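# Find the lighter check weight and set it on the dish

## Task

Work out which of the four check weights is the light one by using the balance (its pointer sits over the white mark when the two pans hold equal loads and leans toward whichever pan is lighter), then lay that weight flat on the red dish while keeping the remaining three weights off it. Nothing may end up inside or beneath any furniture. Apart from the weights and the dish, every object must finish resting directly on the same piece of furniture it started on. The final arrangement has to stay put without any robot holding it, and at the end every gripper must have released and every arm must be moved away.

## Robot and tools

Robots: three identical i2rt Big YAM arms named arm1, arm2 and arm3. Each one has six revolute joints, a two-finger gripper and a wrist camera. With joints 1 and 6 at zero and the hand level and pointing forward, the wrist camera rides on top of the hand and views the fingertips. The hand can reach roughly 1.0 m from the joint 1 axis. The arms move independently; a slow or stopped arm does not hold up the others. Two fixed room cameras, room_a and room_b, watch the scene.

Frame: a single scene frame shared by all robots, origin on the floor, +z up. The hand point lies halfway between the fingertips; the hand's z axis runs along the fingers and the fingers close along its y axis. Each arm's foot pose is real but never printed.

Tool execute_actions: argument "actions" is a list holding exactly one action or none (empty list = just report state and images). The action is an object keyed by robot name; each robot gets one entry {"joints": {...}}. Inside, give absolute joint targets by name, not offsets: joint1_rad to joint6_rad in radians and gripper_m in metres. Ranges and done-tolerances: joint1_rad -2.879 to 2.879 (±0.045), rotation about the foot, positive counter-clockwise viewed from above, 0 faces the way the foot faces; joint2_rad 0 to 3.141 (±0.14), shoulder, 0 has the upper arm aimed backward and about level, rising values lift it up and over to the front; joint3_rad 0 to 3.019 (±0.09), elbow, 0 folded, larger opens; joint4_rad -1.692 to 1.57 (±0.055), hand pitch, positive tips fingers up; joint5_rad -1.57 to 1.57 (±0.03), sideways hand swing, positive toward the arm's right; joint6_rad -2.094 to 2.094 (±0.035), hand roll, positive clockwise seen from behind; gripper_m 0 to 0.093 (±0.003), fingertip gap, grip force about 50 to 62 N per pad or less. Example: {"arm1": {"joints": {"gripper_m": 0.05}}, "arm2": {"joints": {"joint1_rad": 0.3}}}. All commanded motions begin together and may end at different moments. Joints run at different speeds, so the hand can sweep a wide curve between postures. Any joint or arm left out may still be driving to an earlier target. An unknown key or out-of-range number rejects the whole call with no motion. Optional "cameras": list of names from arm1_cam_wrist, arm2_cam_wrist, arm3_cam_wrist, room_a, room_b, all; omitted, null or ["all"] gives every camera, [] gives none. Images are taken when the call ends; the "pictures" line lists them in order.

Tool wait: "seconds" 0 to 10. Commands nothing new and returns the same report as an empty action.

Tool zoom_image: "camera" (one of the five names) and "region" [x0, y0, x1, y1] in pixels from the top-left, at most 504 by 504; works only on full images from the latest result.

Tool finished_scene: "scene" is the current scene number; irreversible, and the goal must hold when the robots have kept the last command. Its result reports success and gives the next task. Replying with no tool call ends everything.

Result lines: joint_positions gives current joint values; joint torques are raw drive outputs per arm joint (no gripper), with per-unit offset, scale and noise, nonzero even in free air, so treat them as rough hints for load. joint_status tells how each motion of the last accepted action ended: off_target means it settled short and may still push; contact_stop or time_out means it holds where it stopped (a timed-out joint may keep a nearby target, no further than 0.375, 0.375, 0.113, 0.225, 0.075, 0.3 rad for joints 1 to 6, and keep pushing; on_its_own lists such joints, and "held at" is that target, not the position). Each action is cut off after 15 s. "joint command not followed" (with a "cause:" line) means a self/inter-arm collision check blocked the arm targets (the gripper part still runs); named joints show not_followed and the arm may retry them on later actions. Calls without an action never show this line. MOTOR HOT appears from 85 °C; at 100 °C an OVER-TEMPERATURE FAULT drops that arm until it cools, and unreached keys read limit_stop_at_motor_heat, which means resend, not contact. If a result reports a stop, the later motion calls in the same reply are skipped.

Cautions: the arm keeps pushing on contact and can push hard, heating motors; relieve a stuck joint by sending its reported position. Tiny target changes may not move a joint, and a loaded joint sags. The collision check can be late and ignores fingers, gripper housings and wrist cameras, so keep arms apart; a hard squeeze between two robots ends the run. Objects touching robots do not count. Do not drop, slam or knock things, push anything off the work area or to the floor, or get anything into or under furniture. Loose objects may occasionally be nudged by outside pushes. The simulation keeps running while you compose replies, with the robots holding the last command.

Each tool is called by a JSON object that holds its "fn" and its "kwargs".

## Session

{"fn": "execute_actions", "kwargs": {"actions": []}}

Scene clock: 0.00 s.
Joint torques (N m, as the arm reports them, + toward a larger angle): no reading
Motor temperatures (°C, as the motors report them): arm1=[20 24 23 21 20 21] | arm2=[23 24 21 23 20 24] | arm3=[23 23 24 22 23 22]
arm1.joint_positions: joint1_rad=+0.398 joint2_rad=+0.623 joint3_rad=+1.420 joint4_rad=-1.513 joint5_rad=-0.166 joint6_rad=-0.163 gripper_m=+0.094
arm1.joint_status: not commanded
arm1.hand: x=-0.8491 y=-0.2921 z=+1.3651 quat_wxyz=(-0.379, -0.374, -0.827, +0.179) (m; scene frame)
arm2.joint_positions: joint1_rad=-0.610 joint2_rad=+0.469 joint3_rad=+1.347 joint4_rad=-1.601 joint5_rad=-0.218 joint6_rad=+0.309 gripper_m=+0.094
arm2.joint_status: not commanded
arm2.hand: x=-0.1564 y=-0.1630 z=+1.4035 quat_wxyz=(-0.336, -0.826, -0.374, +0.254) (m; scene frame)
arm3.joint_positions: joint1_rad=-0.641 joint2_rad=+0.520 joint3_rad=+1.408 joint4_rad=-1.406 joint5_rad=+0.063 joint6_rad=+0.271 gripper_m=+0.095
arm3.joint_status: not commanded
arm3.hand: x=+1.1749 y=+0.3008 z=+1.3612 quat_wxyz=(-0.410, +0.336, -0.795, -0.296) (m; scene frame)
pictures: arm1_cam_wrist, arm2_cam_wrist, arm3_cam_wrist, room_a, room_b
Images, in order (width x height): arm1_cam_wrist 896x504, arm2_cam_wrist 896x504, arm3_cam_wrist 896x504, room_a 896x504, room_b 896x504.

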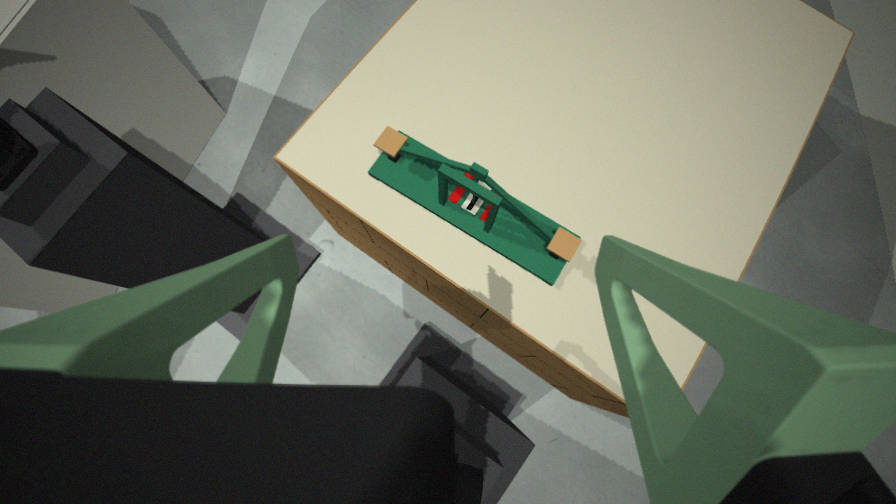

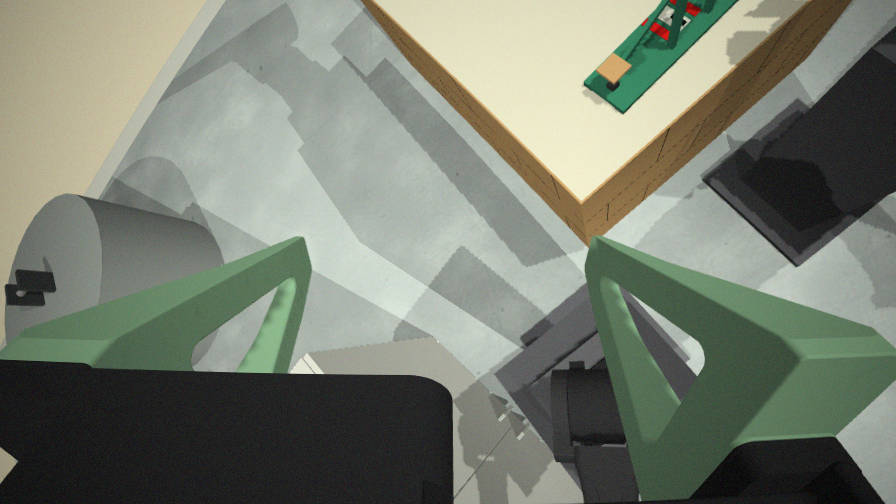

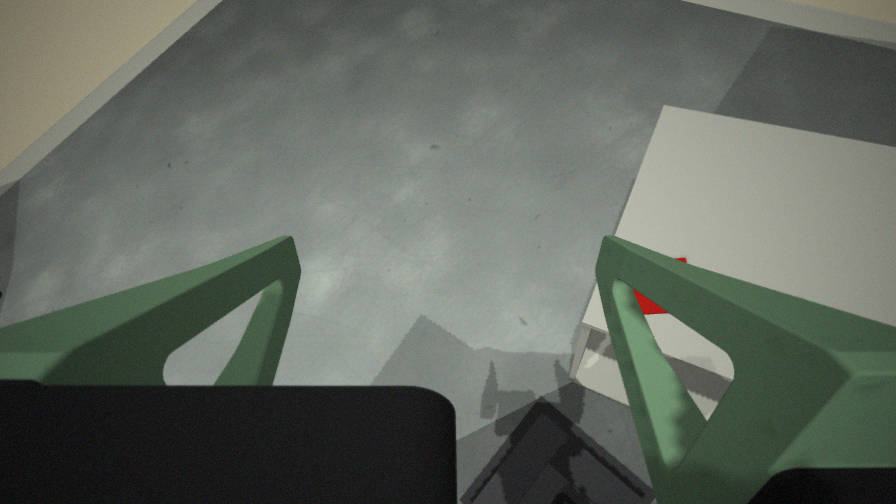

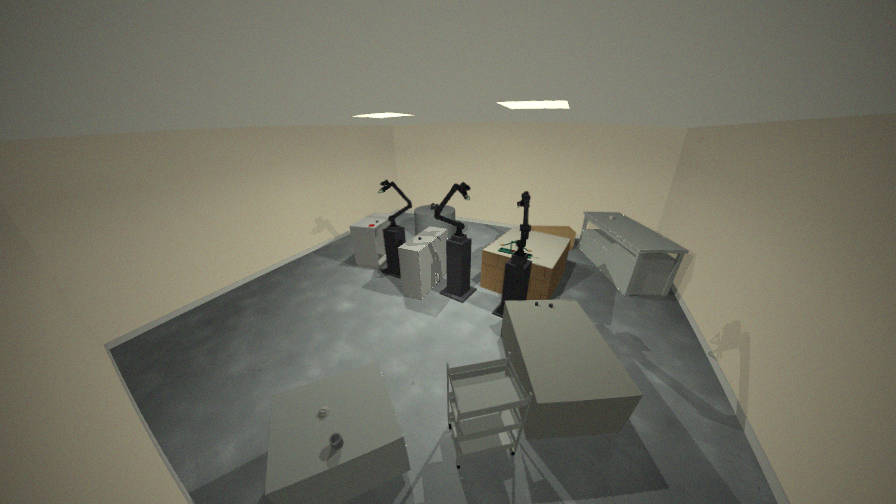

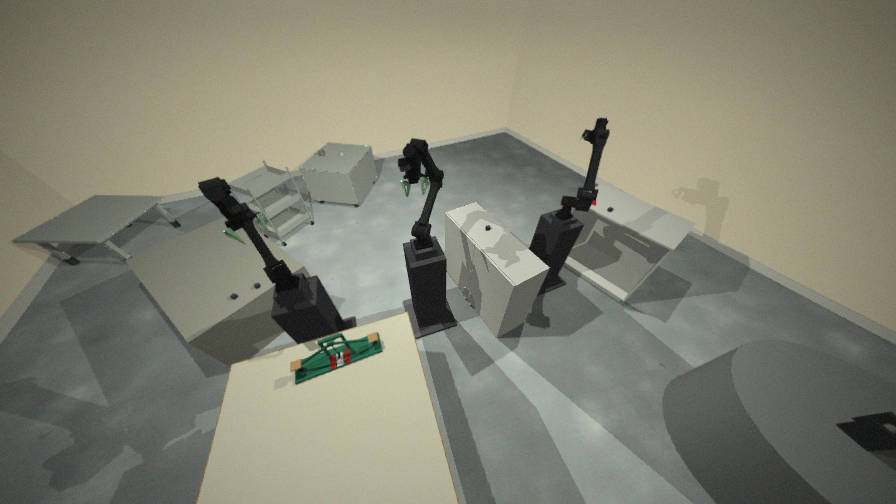

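{"fn": "zoom_image", "kwargs": {"camera": "arm1_cam_wrist", "region": [350, 110, 602, 299]}}

{"fn": "zoom_image", "kwargs": {"camera": "room_b", "region": [180, 240, 432, 410]}}

{"fn": "zoom_image", "kwargs": {"camera": "room_b", "region": [430, 160, 710, 340]}}

{"fn": "zoom_image", "kwargs": {"camera": "room_a", "region": [340, 170, 600, 330]}}

Region (350, 110, 602, 299) of arm1_cam_wrist's 896x504 image, scaled by 2.000, with more detail than that image has; it fills the top 378 rows of this view, and the rest is white.

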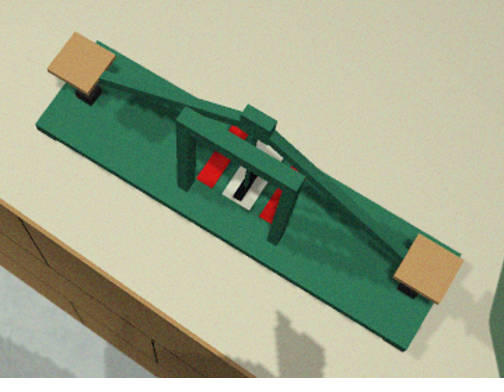

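Region (180, 240, 432, 410) of room_b's 896x504 image, scaled by 2.000, with more detail than that image has; it fills the top 340 rows of this view, and the rest is white.

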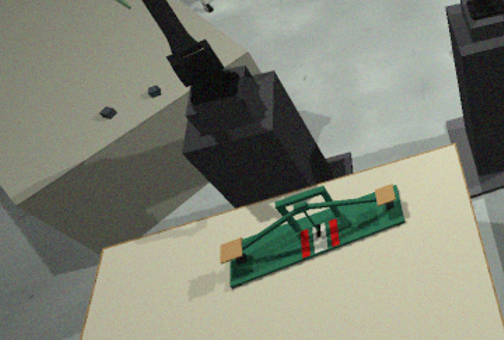

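Region (430, 160, 710, 340) of room_b's 896x504 image, scaled by 1.800, with more detail than that image has; it fills the top 324 rows of this view, and the rest is white.

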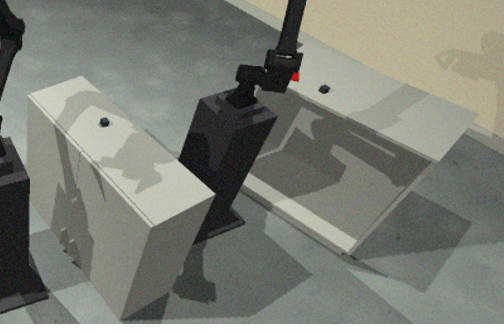

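Region (340, 170, 600, 330) of room_a's 896x504 image, scaled by 1.938, with more detail than that image has; it fills the top 310 rows of this view, and the rest is white.

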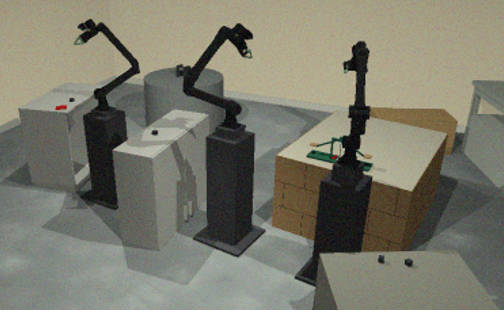

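{"fn": "zoom_image", "kwargs": {"camera": "arm2_cam_wrist", "region": [560, 0, 760, 130]}}

{"fn": "zoom_image", "kwargs": {"camera": "arm3_cam_wrist", "region": [560, 90, 896, 420]}}

Region (560, 0, 760, 130) of arm2_cam_wrist's 896x504 image, scaled by 2.520, with more detail than that image has; it fills the top 328 rows of this view, and the rest is white.

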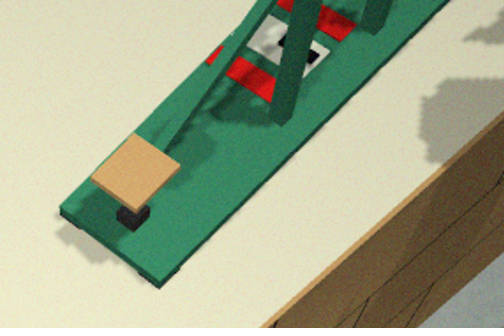

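Region (560, 90, 896, 420) of arm3_cam_wrist's 896x504 image, scaled by 1.500, with more detail than that image has; it fills the top 495 rows of this view, and the rest is white.

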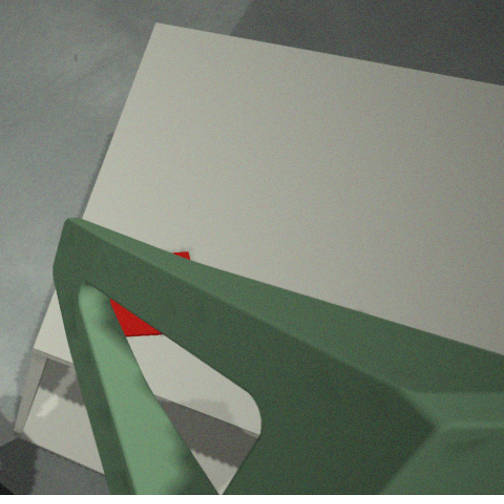

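{"fn": "zoom_image", "kwargs": {"camera": "room_b", "region": [380, 130, 600, 350]}}

{"fn": "zoom_image", "kwargs": {"camera": "room_b", "region": [120, 170, 330, 380]}}

Region (380, 130, 600, 350) of room_b's 896x504 image, scaled by 2.291, with more detail than that image has.

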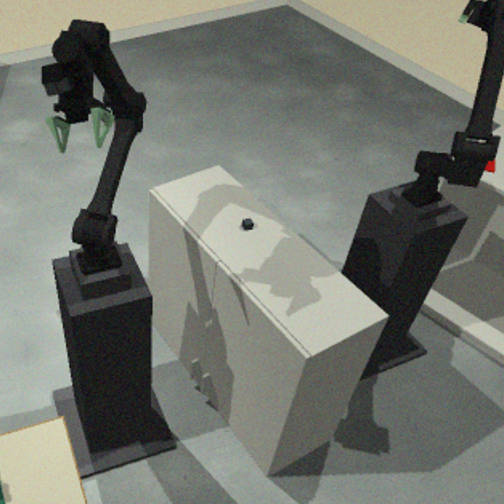

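Region (120, 170, 330, 380) of room_b's 896x504 image, scaled by 2.400, with more detail than that image has.

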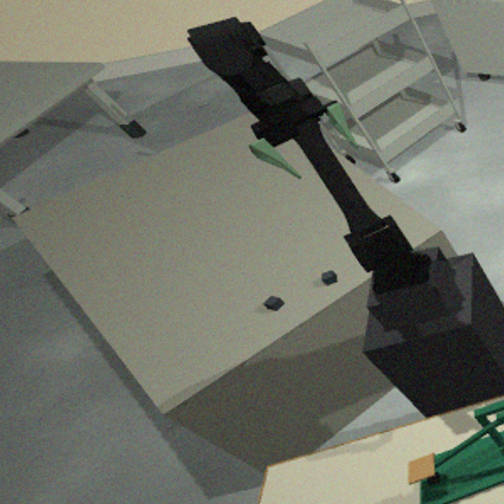

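{"fn": "zoom_image", "kwargs": {"camera": "room_a", "region": [480, 180, 620, 320]}}

{"fn": "zoom_image", "kwargs": {"camera": "room_a", "region": [340, 170, 480, 310]}}

Region (480, 180, 620, 320) of room_a's 896x504 image, scaled by 3.600, with more detail than that image has.

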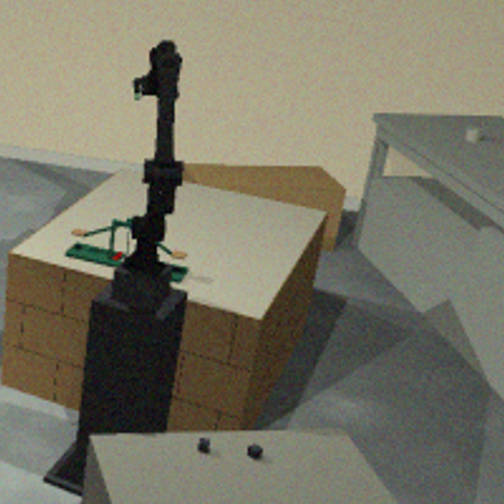

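Region (340, 170, 480, 310) of room_a's 896x504 image, scaled by 3.600, with more detail than that image has.

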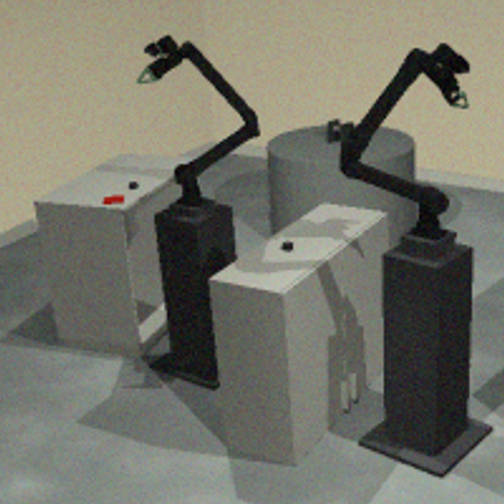

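{"fn": "execute_actions", "kwargs": {"actions": [{"arm1":{"joints":{"joint1_rad":-2.117,"joint2_rad":2.41,"joint3_rad":1.66,"joint4_rad":-0.555,"joint5_rad":0,"joint6_rad":0,"gripper_m":0.093}},"arm2":{"joints":{"joint1_rad":1.80,"joint2_rad":2.05,"joint3_rad":1.52,"joint4_rad":-0.795,"joint5_rad":0,"joint6_rad":0,"gripper_m":0.093}},"arm3":{"joints":{"joint1_rad":-1.72,"joint2_rad":1.58,"joint3_rad":1.065,"joint4_rad":-0.77,"joint5_rad":0,"joint6_rad":0,"gripper_m":0.093}}}]}}

Scene clock: 19.17 s.
Joint torques (N m, as the arm reports them, + toward a larger angle): arm1=[  0.45 -18.36   6.2    1.04  -0.07   0.12] | arm2=[ -0.56 -21.98   9.74   1.06  -0.01  -0.02] | arm3=[ 1.09 -8.43  7.91  1.87  0.01 -0.13]
Motor temperatures (°C, as the motors report them): arm1=[20 24 25 21 20 21] | arm2=[23 24 23 23 20 24] | arm3=[23 23 26 22 23 22]
arm1.joint_positions: joint1_rad=-2.121 joint2_rad=+2.413 joint3_rad=+1.657 joint4_rad=-0.562 joint5_rad=+0.002 joint6_rad=-0.006 gripper_m=+0.093
arm1.joint_status: all done
arm1.hand: x=-1.5849 y=+0.1876 z=+0.6786 quat_wxyz=(+0.032, -0.966, +0.225, +0.123) (m; scene frame)
arm2.joint_positions: joint1_rad=+1.805 joint2_rad=+2.066 joint3_rad=+1.510 joint4_rad=-0.801 joint5_rad=-0.001 joint6_rad=+0.005 gripper_m=+0.093
arm2.joint_status: all done
arm2.hand: x=+0.4831 y=+0.1857 z=+0.8967 quat_wxyz=(-0.105, +0.163, -0.981, -0.018) (m; scene frame)
arm3.joint_positions: joint1_rad=-1.725 joint2_rad=+1.560 joint3_rad=+1.061 joint4_rad=-0.790 joint5_rad=-0.001 joint6_rad=+0.011 gripper_m=+0.093
arm3.joint_status: all done
arm3.hand: x=+1.5774 y=+0.1538 z=+0.9041 quat_wxyz=(-0.146, +0.004, -0.989, -0.003) (m; scene frame)
pictures: arm1_cam_wrist, arm2_cam_wrist, arm3_cam_wrist, room_a, room_b
Images, in order (width x height): arm1_cam_wrist 896x504, arm2_cam_wrist 896x504, arm3_cam_wrist 896x504, room_a 896x504, room_b 896x504.

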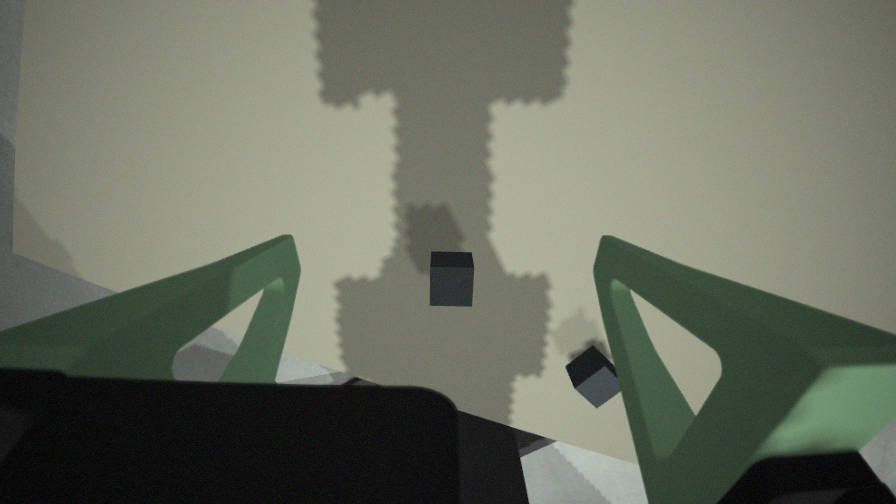

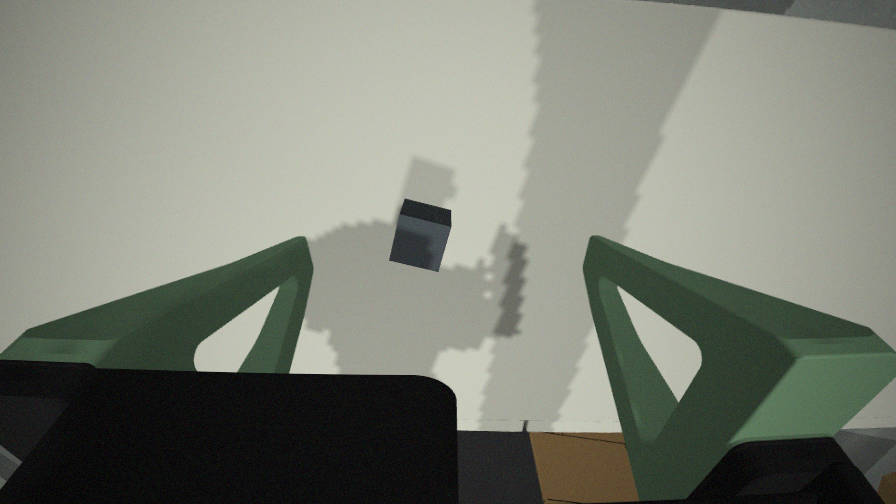

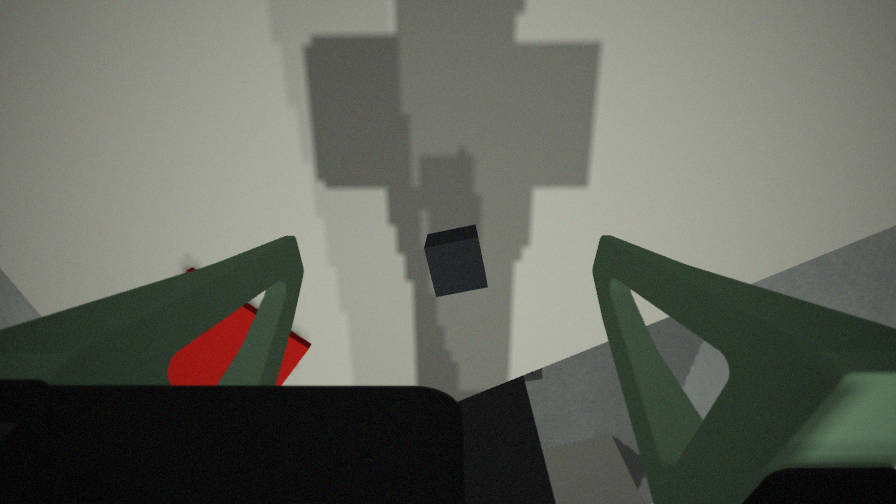

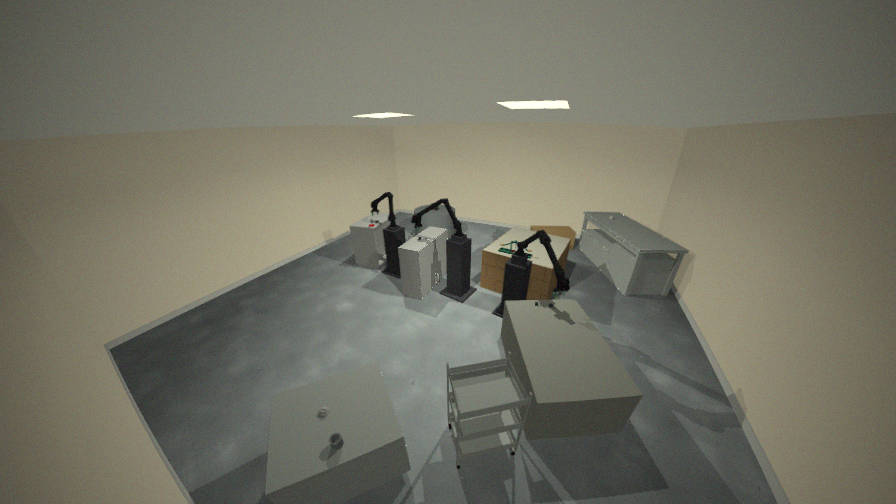

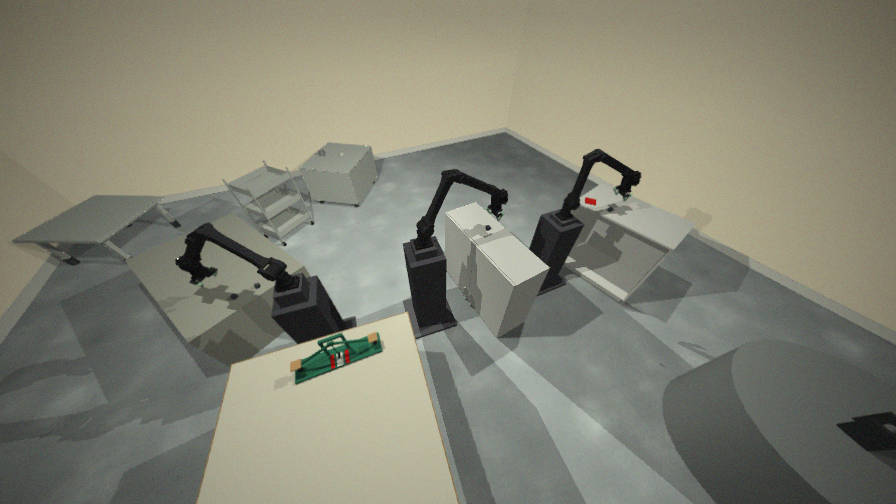

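Excellent estimates. Zooming for precise measurement.

{"fn": "zoom_image", "kwargs": {"camera": "arm1_cam_wrist", "region": [410, 235, 494, 319]}}

{"fn": "zoom_image", "kwargs": {"camera": "arm2_cam_wrist", "region": [378, 190, 462, 274]}}

{"fn": "zoom_image", "kwargs": {"camera": "arm3_cam_wrist", "region": [414, 218, 498, 302]}}

{"fn": "zoom_image", "kwargs": {"camera": "arm1_cam_wrist", "region": [550, 330, 634, 414]}}

Region (410, 235, 494, 319) of arm1_cam_wrist's 896x504 image, scaled by 6.000, with more detail than that image has.

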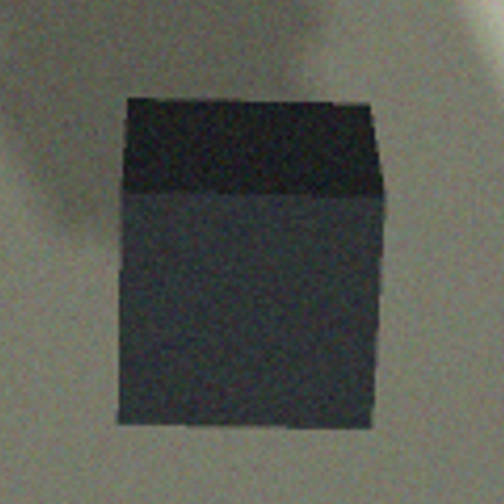

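Region (378, 190, 462, 274) of arm2_cam_wrist's 896x504 image, scaled by 6.000, with more detail than that image has.

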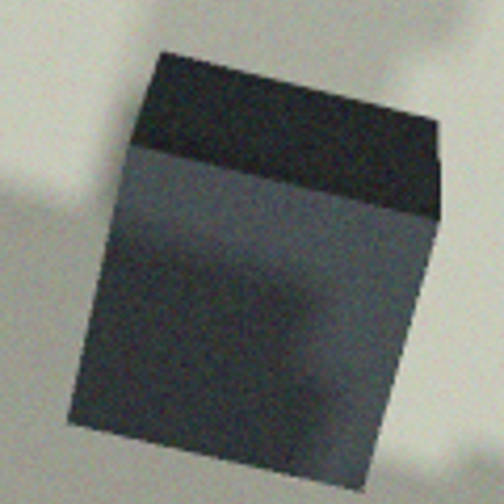

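Region (414, 218, 498, 302) of arm3_cam_wrist's 896x504 image, scaled by 6.000, with more detail than that image has.

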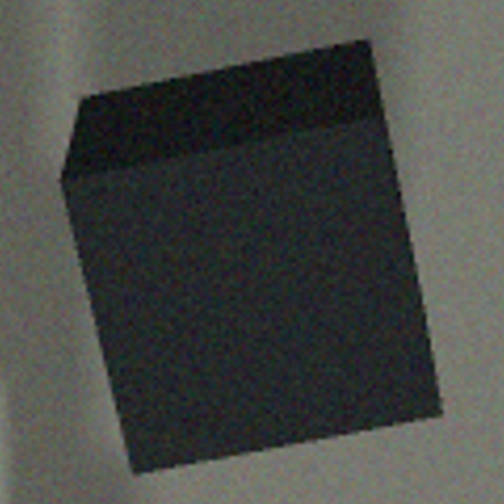

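Region (550, 330, 634, 414) of arm1_cam_wrist's 896x504 image, scaled by 6.000, with more detail than that image has.

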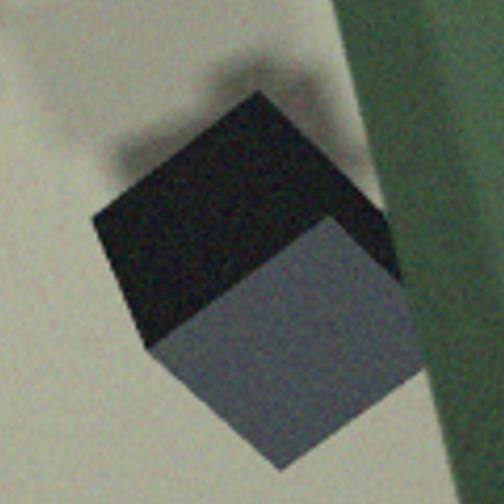

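{"fn": "execute_actions", "kwargs": {"actions": [{"arm1":{"joints":{"joint1_rad":-2.127,"joint2_rad":2.68,"joint3_rad":1.75,"joint4_rad":-0.612,"joint6_rad":0.025,"gripper_m":0.06}},"arm2":{"joints":{"joint1_rad":1.836,"joint2_rad":2.238,"joint6_rad":0.255,"gripper_m":0.065}},"arm3":{"joints":{"joint1_rad":-1.742,"joint2_rad":1.83,"joint4_rad":-0.865,"joint6_rad":-0.22,"gripper_m":0.065}}}], "cameras": ["arm1_cam_wrist","arm2_cam_wrist","arm3_cam_wrist"]}}

Scene clock: 23.60 s.
Joint torques (N m, as the arm reports them, + toward a larger angle): arm1=[  0.23 -19.01   5.59   0.25   0.04   0.12] | arm2=[ -0.06 -22.24   8.57   0.81  -0.01   0.08] | arm3=[ -0.13 -11.48   6.33  -0.23  -0.1   -0.11]
Motor temperatures (°C, as the motors report them): arm1=[20 25 25 21 20 21] | arm2=[23 25 23 23 20 24] | arm3=[23 24 27 22 23 22]
arm1.joint_positions: joint1_rad=-2.127 joint2_rad=+2.697 joint3_rad=+1.735 joint4_rad=-0.609 joint5_rad=-0.001 joint6_rad=+0.020 gripper_m=+0.060
arm1.joint_status: all done
arm1.hand: x=-1.5134 y=+0.1560 z=+0.5190 quat_wxyz=(+0.001, -0.970, +0.242, +0.000) (m; scene frame)
arm2.joint_positions: joint1_rad=+1.836 joint2_rad=+2.246 joint3_rad=+1.509 joint4_rad=-0.800 joint5_rad=-0.001 joint6_rad=+0.247 gripper_m=+0.065
arm2.joint_status: all done
arm2.hand: x=+0.4431 y=+0.1917 z=+0.7886 quat_wxyz=(-0.016, +0.059, -0.998, -0.005) (m; scene frame)
arm3.joint_positions: joint1_rad=-1.735 joint2_rad=+1.821 joint3_rad=+1.061 joint4_rad=-0.851 joint5_rad=+0.001 joint6_rad=-0.209 gripper_m=+0.065
arm3.joint_status: all done
arm3.hand: x=+1.5375 y=+0.1487 z=+0.7841 quat_wxyz=(+0.015, +0.109, -0.994, -0.002) (m; scene frame)
pictures: arm1_cam_wrist, arm2_cam_wrist, arm3_cam_wrist
Images, in order (width x height): arm1_cam_wrist 896x504, arm2_cam_wrist 896x504, arm3_cam_wrist 896x504.

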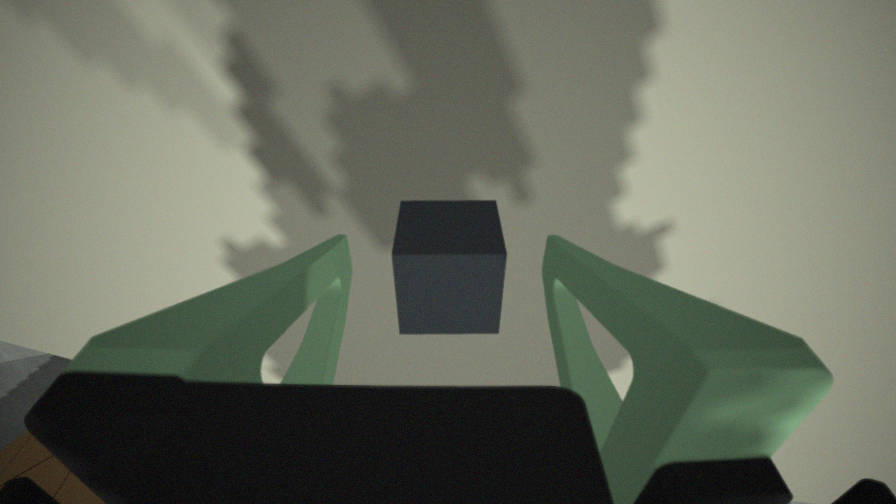

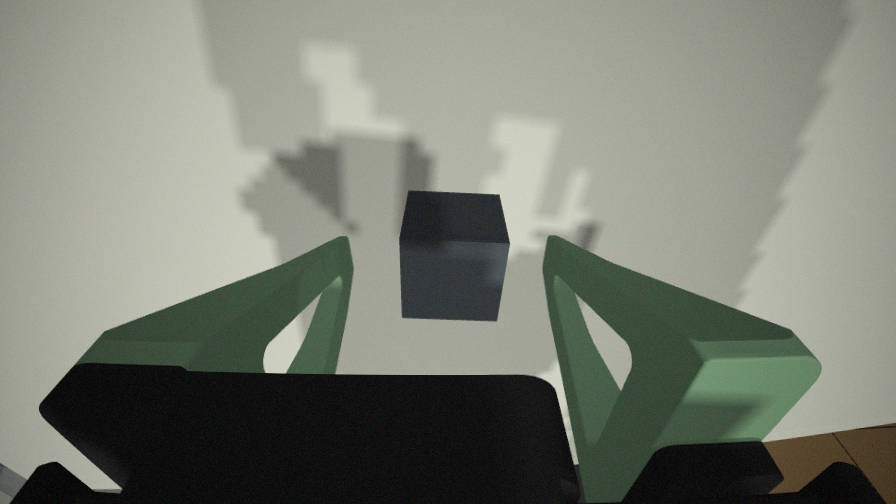

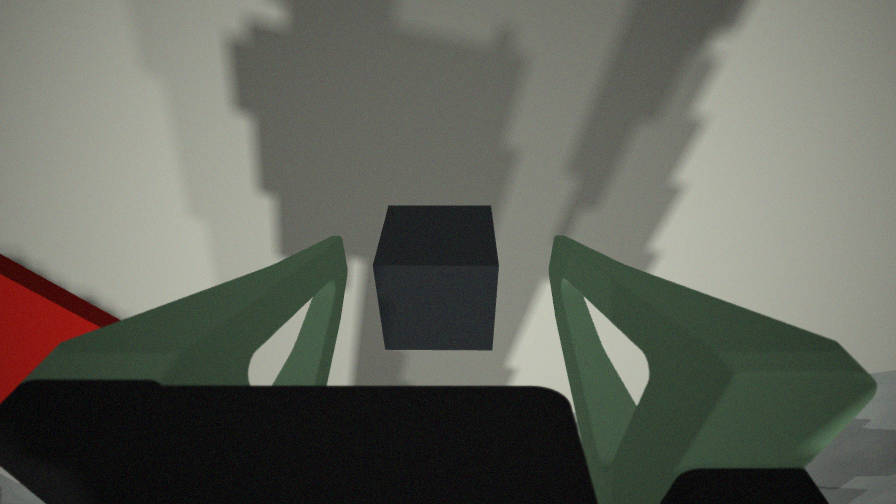

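{"fn": "execute_actions", "kwargs": {"actions": []}}

Scene clock: 25.17 s.
Joint torques (N m, as the arm reports them, + toward a larger angle): arm1=[  0.16 -18.99   5.51   0.21   0.03   0.12] | arm2=[  0.02 -22.38   8.52   0.74   0.     0.1 ] | arm3=[ -0.22 -11.31   6.33  -0.17  -0.09  -0.13]
Motor temperatures (°C, as the motors report them): arm1=[20 25 25 21 20 21] | arm2=[23 25 23 23 20 24] | arm3=[23 24 27 22 23 22]
arm1.joint_positions: joint1_rad=-2.127 joint2_rad=+2.697 joint3_rad=+1.735 joint4_rad=-0.609 joint5_rad=-0.001 joint6_rad=+0.020 gripper_m=+0.060
arm1.joint_status: all done
arm1.hand: x=-1.5134 y=+0.1560 z=+0.5190 quat_wxyz=(+0.001, -0.970, +0.242, +0.000) (m; scene frame)
arm2.joint_positions: joint1_rad=+1.836 joint2_rad=+2.246 joint3_rad=+1.509 joint4_rad=-0.800 joint5_rad=-0.001 joint6_rad=+0.248 gripper_m=+0.065
arm2.joint_status: all done
arm2.hand: x=+0.4431 y=+0.1917 z=+0.7886 quat_wxyz=(-0.016, +0.059, -0.998, -0.005) (m; scene frame)
arm3.joint_positions: joint1_rad=-1.735 joint2_rad=+1.821 joint3_rad=+1.061 joint4_rad=-0.851 joint5_rad=+0.001 joint6_rad=-0.209 gripper_m=+0.065
arm3.joint_status: all done
arm3.hand: x=+1.5375 y=+0.1487 z=+0.7841 quat_wxyz=(+0.015, +0.109, -0.994, -0.002) (m; scene frame)
pictures: arm1_cam_wrist, arm2_cam_wrist, arm3_cam_wrist, room_a, room_b
Images, in order (width x height): arm1_cam_wrist 896x504, arm2_cam_wrist 896x504, arm3_cam_wrist 896x504, room_a 896x504, room_b 896x504.

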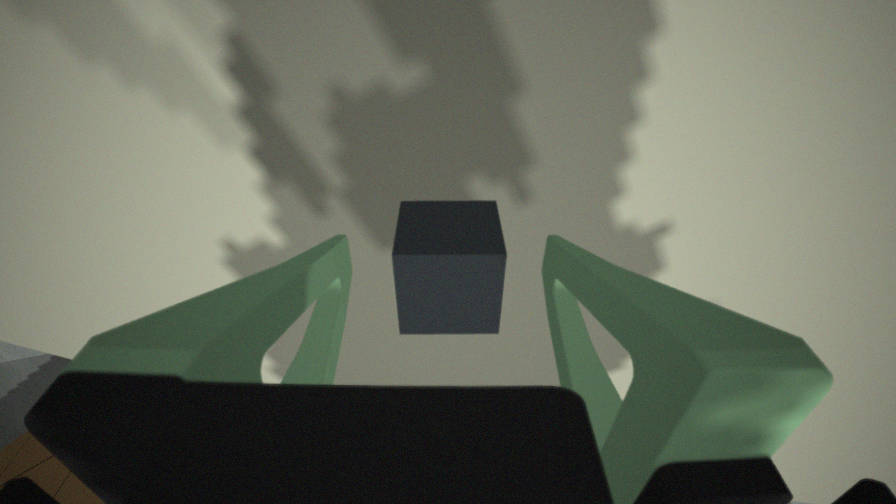

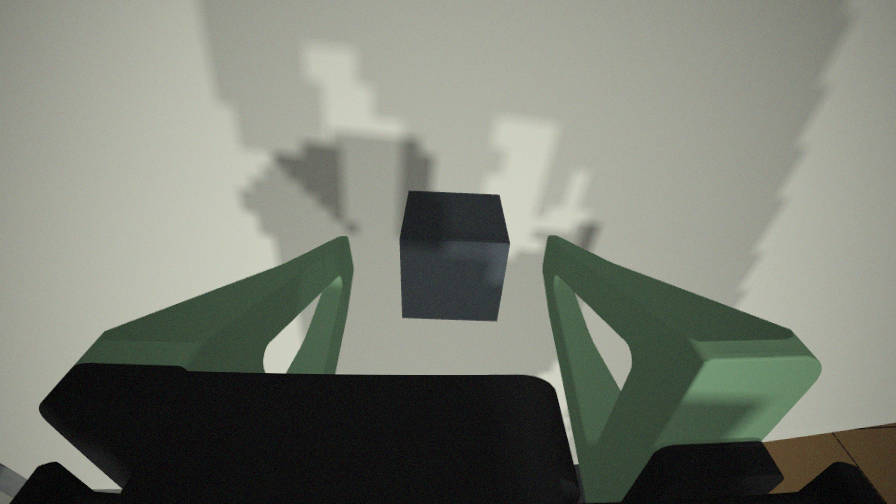

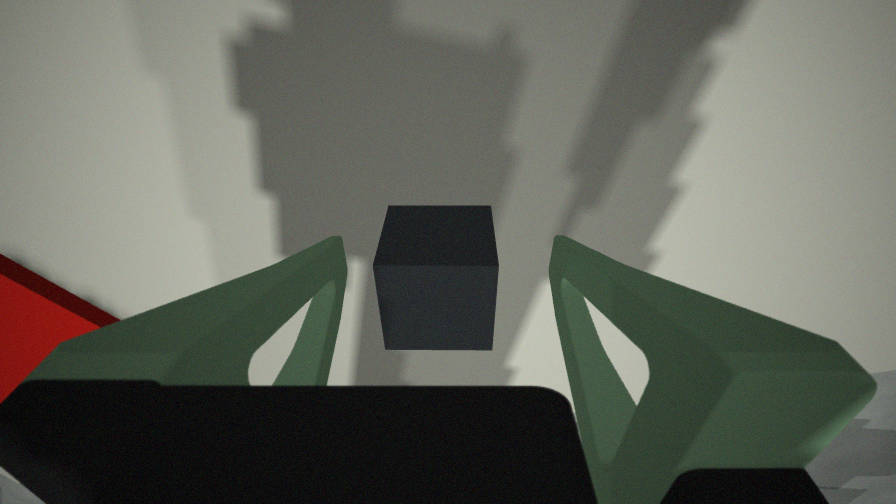

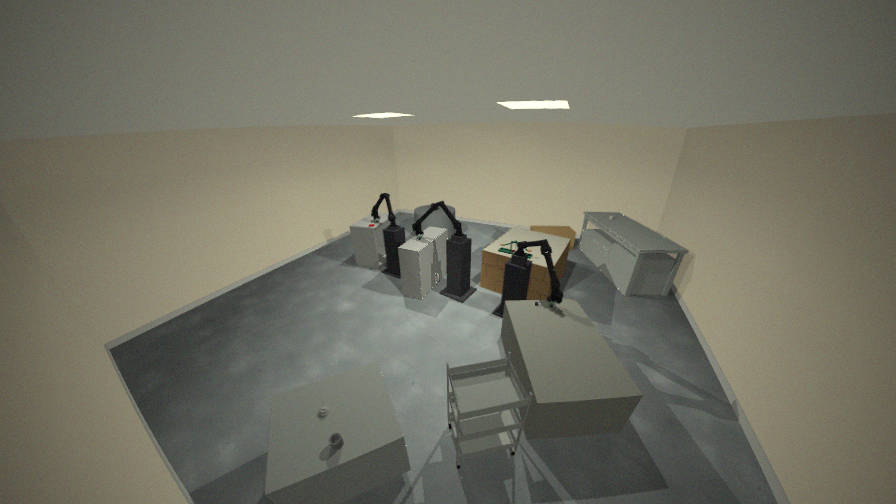

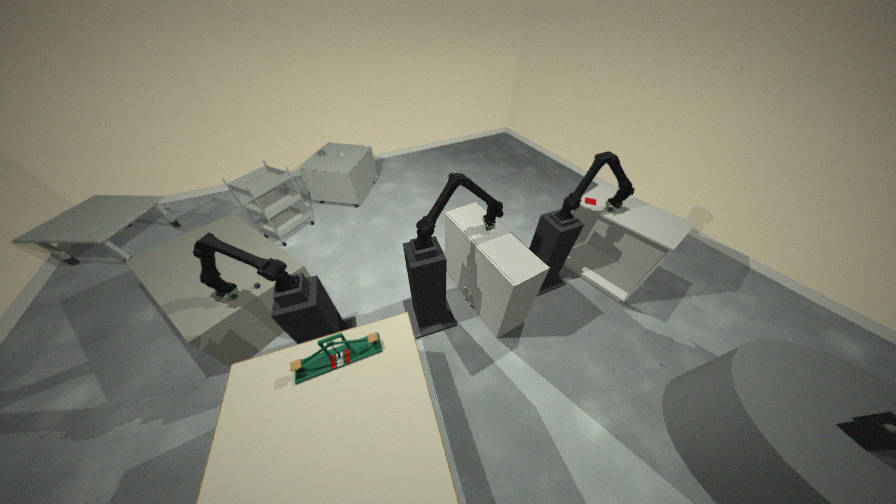

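{"fn": "execute_actions", "kwargs": {"actions": [{"arm1":{"joints":{"gripper_m":0.022}},"arm2":{"joints":{"gripper_m":0.022}},"arm3":{"joints":{"gripper_m":0.022}}}], "cameras": ["arm1_cam_wrist","arm2_cam_wrist","arm3_cam_wrist"]}}

Scene clock: 26.30 s.
Joint torques (N m, as the arm reports them, + toward a larger angle): arm1=[  0.17 -19.11   5.52   0.22   0.02   0.12] | arm2=[ -0.05 -22.27   8.44   0.76  -0.02   0.09] | arm3=[ -0.09 -11.25   6.41  -0.22  -0.05  -0.12]
Motor temperatures (°C, as the motors report them): arm1=[20 25 25 21 20 21] | arm2=[23 25 23 23 20 24] | arm3=[23 24 27 22 23 22]
arm1.joint_positions: joint1_rad=-2.127 joint2_rad=+2.697 joint3_rad=+1.735 joint4_rad=-0.609 joint5_rad=-0.001 joint6_rad=+0.020 gripper_m=+0.029
arm1.joint_status: gripper_m off_target (ended at +0.029, target +0.022)
arm1.hand: x=-1.5134 y=+0.1561 z=+0.5190 quat_wxyz=(+0.001, -0.970, +0.242, +0.000) (m; scene frame)
arm2.joint_positions: joint1_rad=+1.836 joint2_rad=+2.246 joint3_rad=+1.509 joint4_rad=-0.800 joint5_rad=+0.000 joint6_rad=+0.248 gripper_m=+0.029
arm2.joint_status: gripper_m off_target (ended at +0.029, target +0.022)
arm2.hand: x=+0.4432 y=+0.1916 z=+0.7886 quat_wxyz=(-0.016, +0.058, -0.998, -0.005) (m; scene frame)
arm3.joint_positions: joint1_rad=-1.735 joint2_rad=+1.821 joint3_rad=+1.061 joint4_rad=-0.851 joint5_rad=+0.000 joint6_rad=-0.210 gripper_m=+0.030
arm3.joint_status: gripper_m off_target (ended at +0.030, target +0.022)
arm3.hand: x=+1.5375 y=+0.1486 z=+0.7841 quat_wxyz=(+0.015, +0.109, -0.994, -0.002) (m; scene frame)
pictures: arm1_cam_wrist, arm2_cam_wrist, arm3_cam_wrist
Images, in order (width x height): arm1_cam_wrist 896x504, arm2_cam_wrist 896x504, arm3_cam_wrist 896x504.

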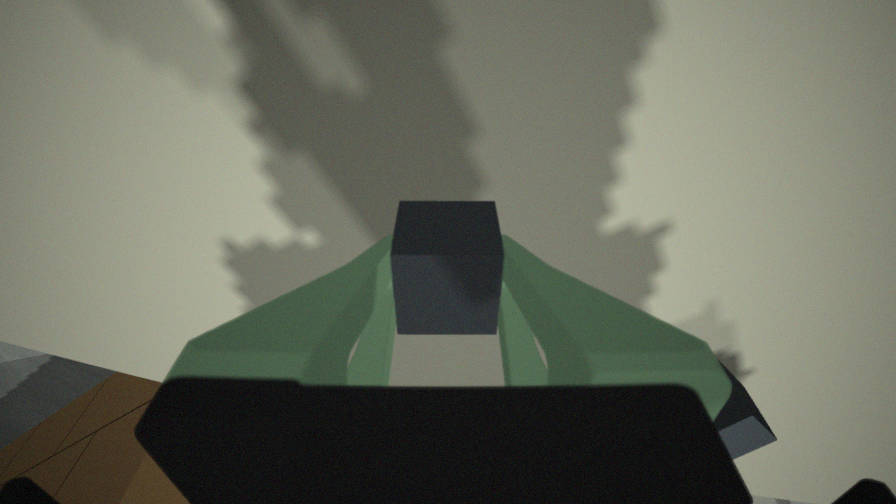

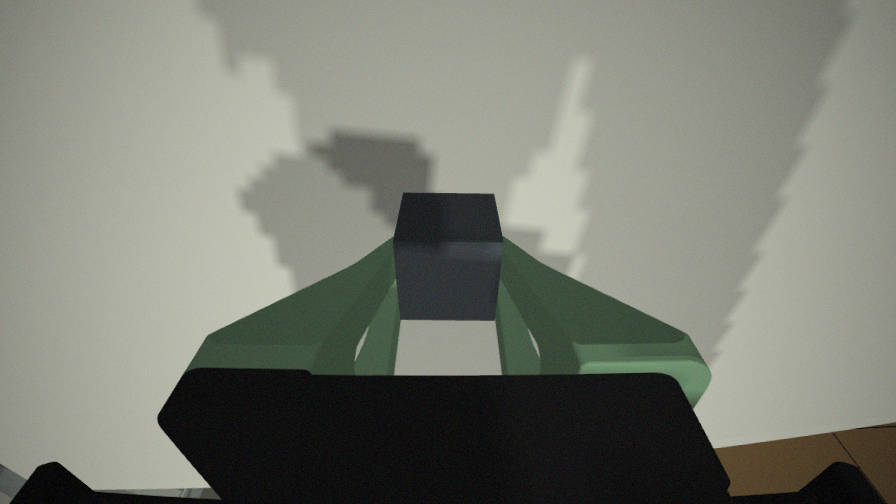

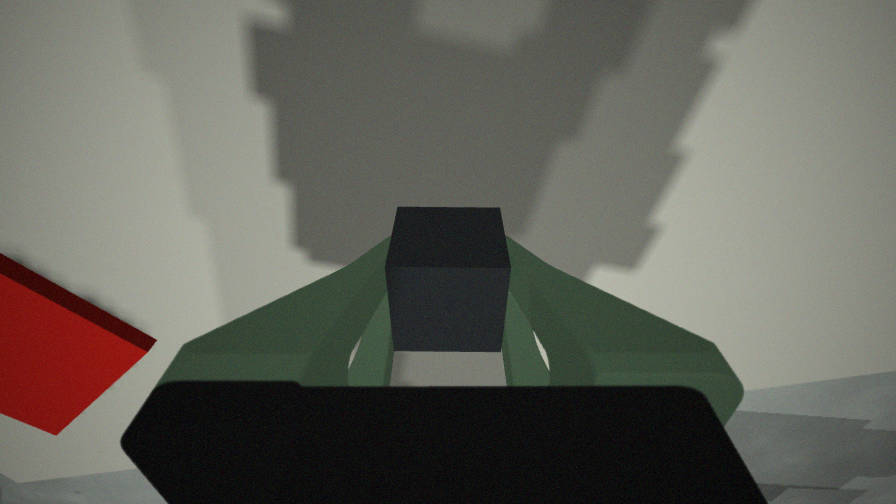

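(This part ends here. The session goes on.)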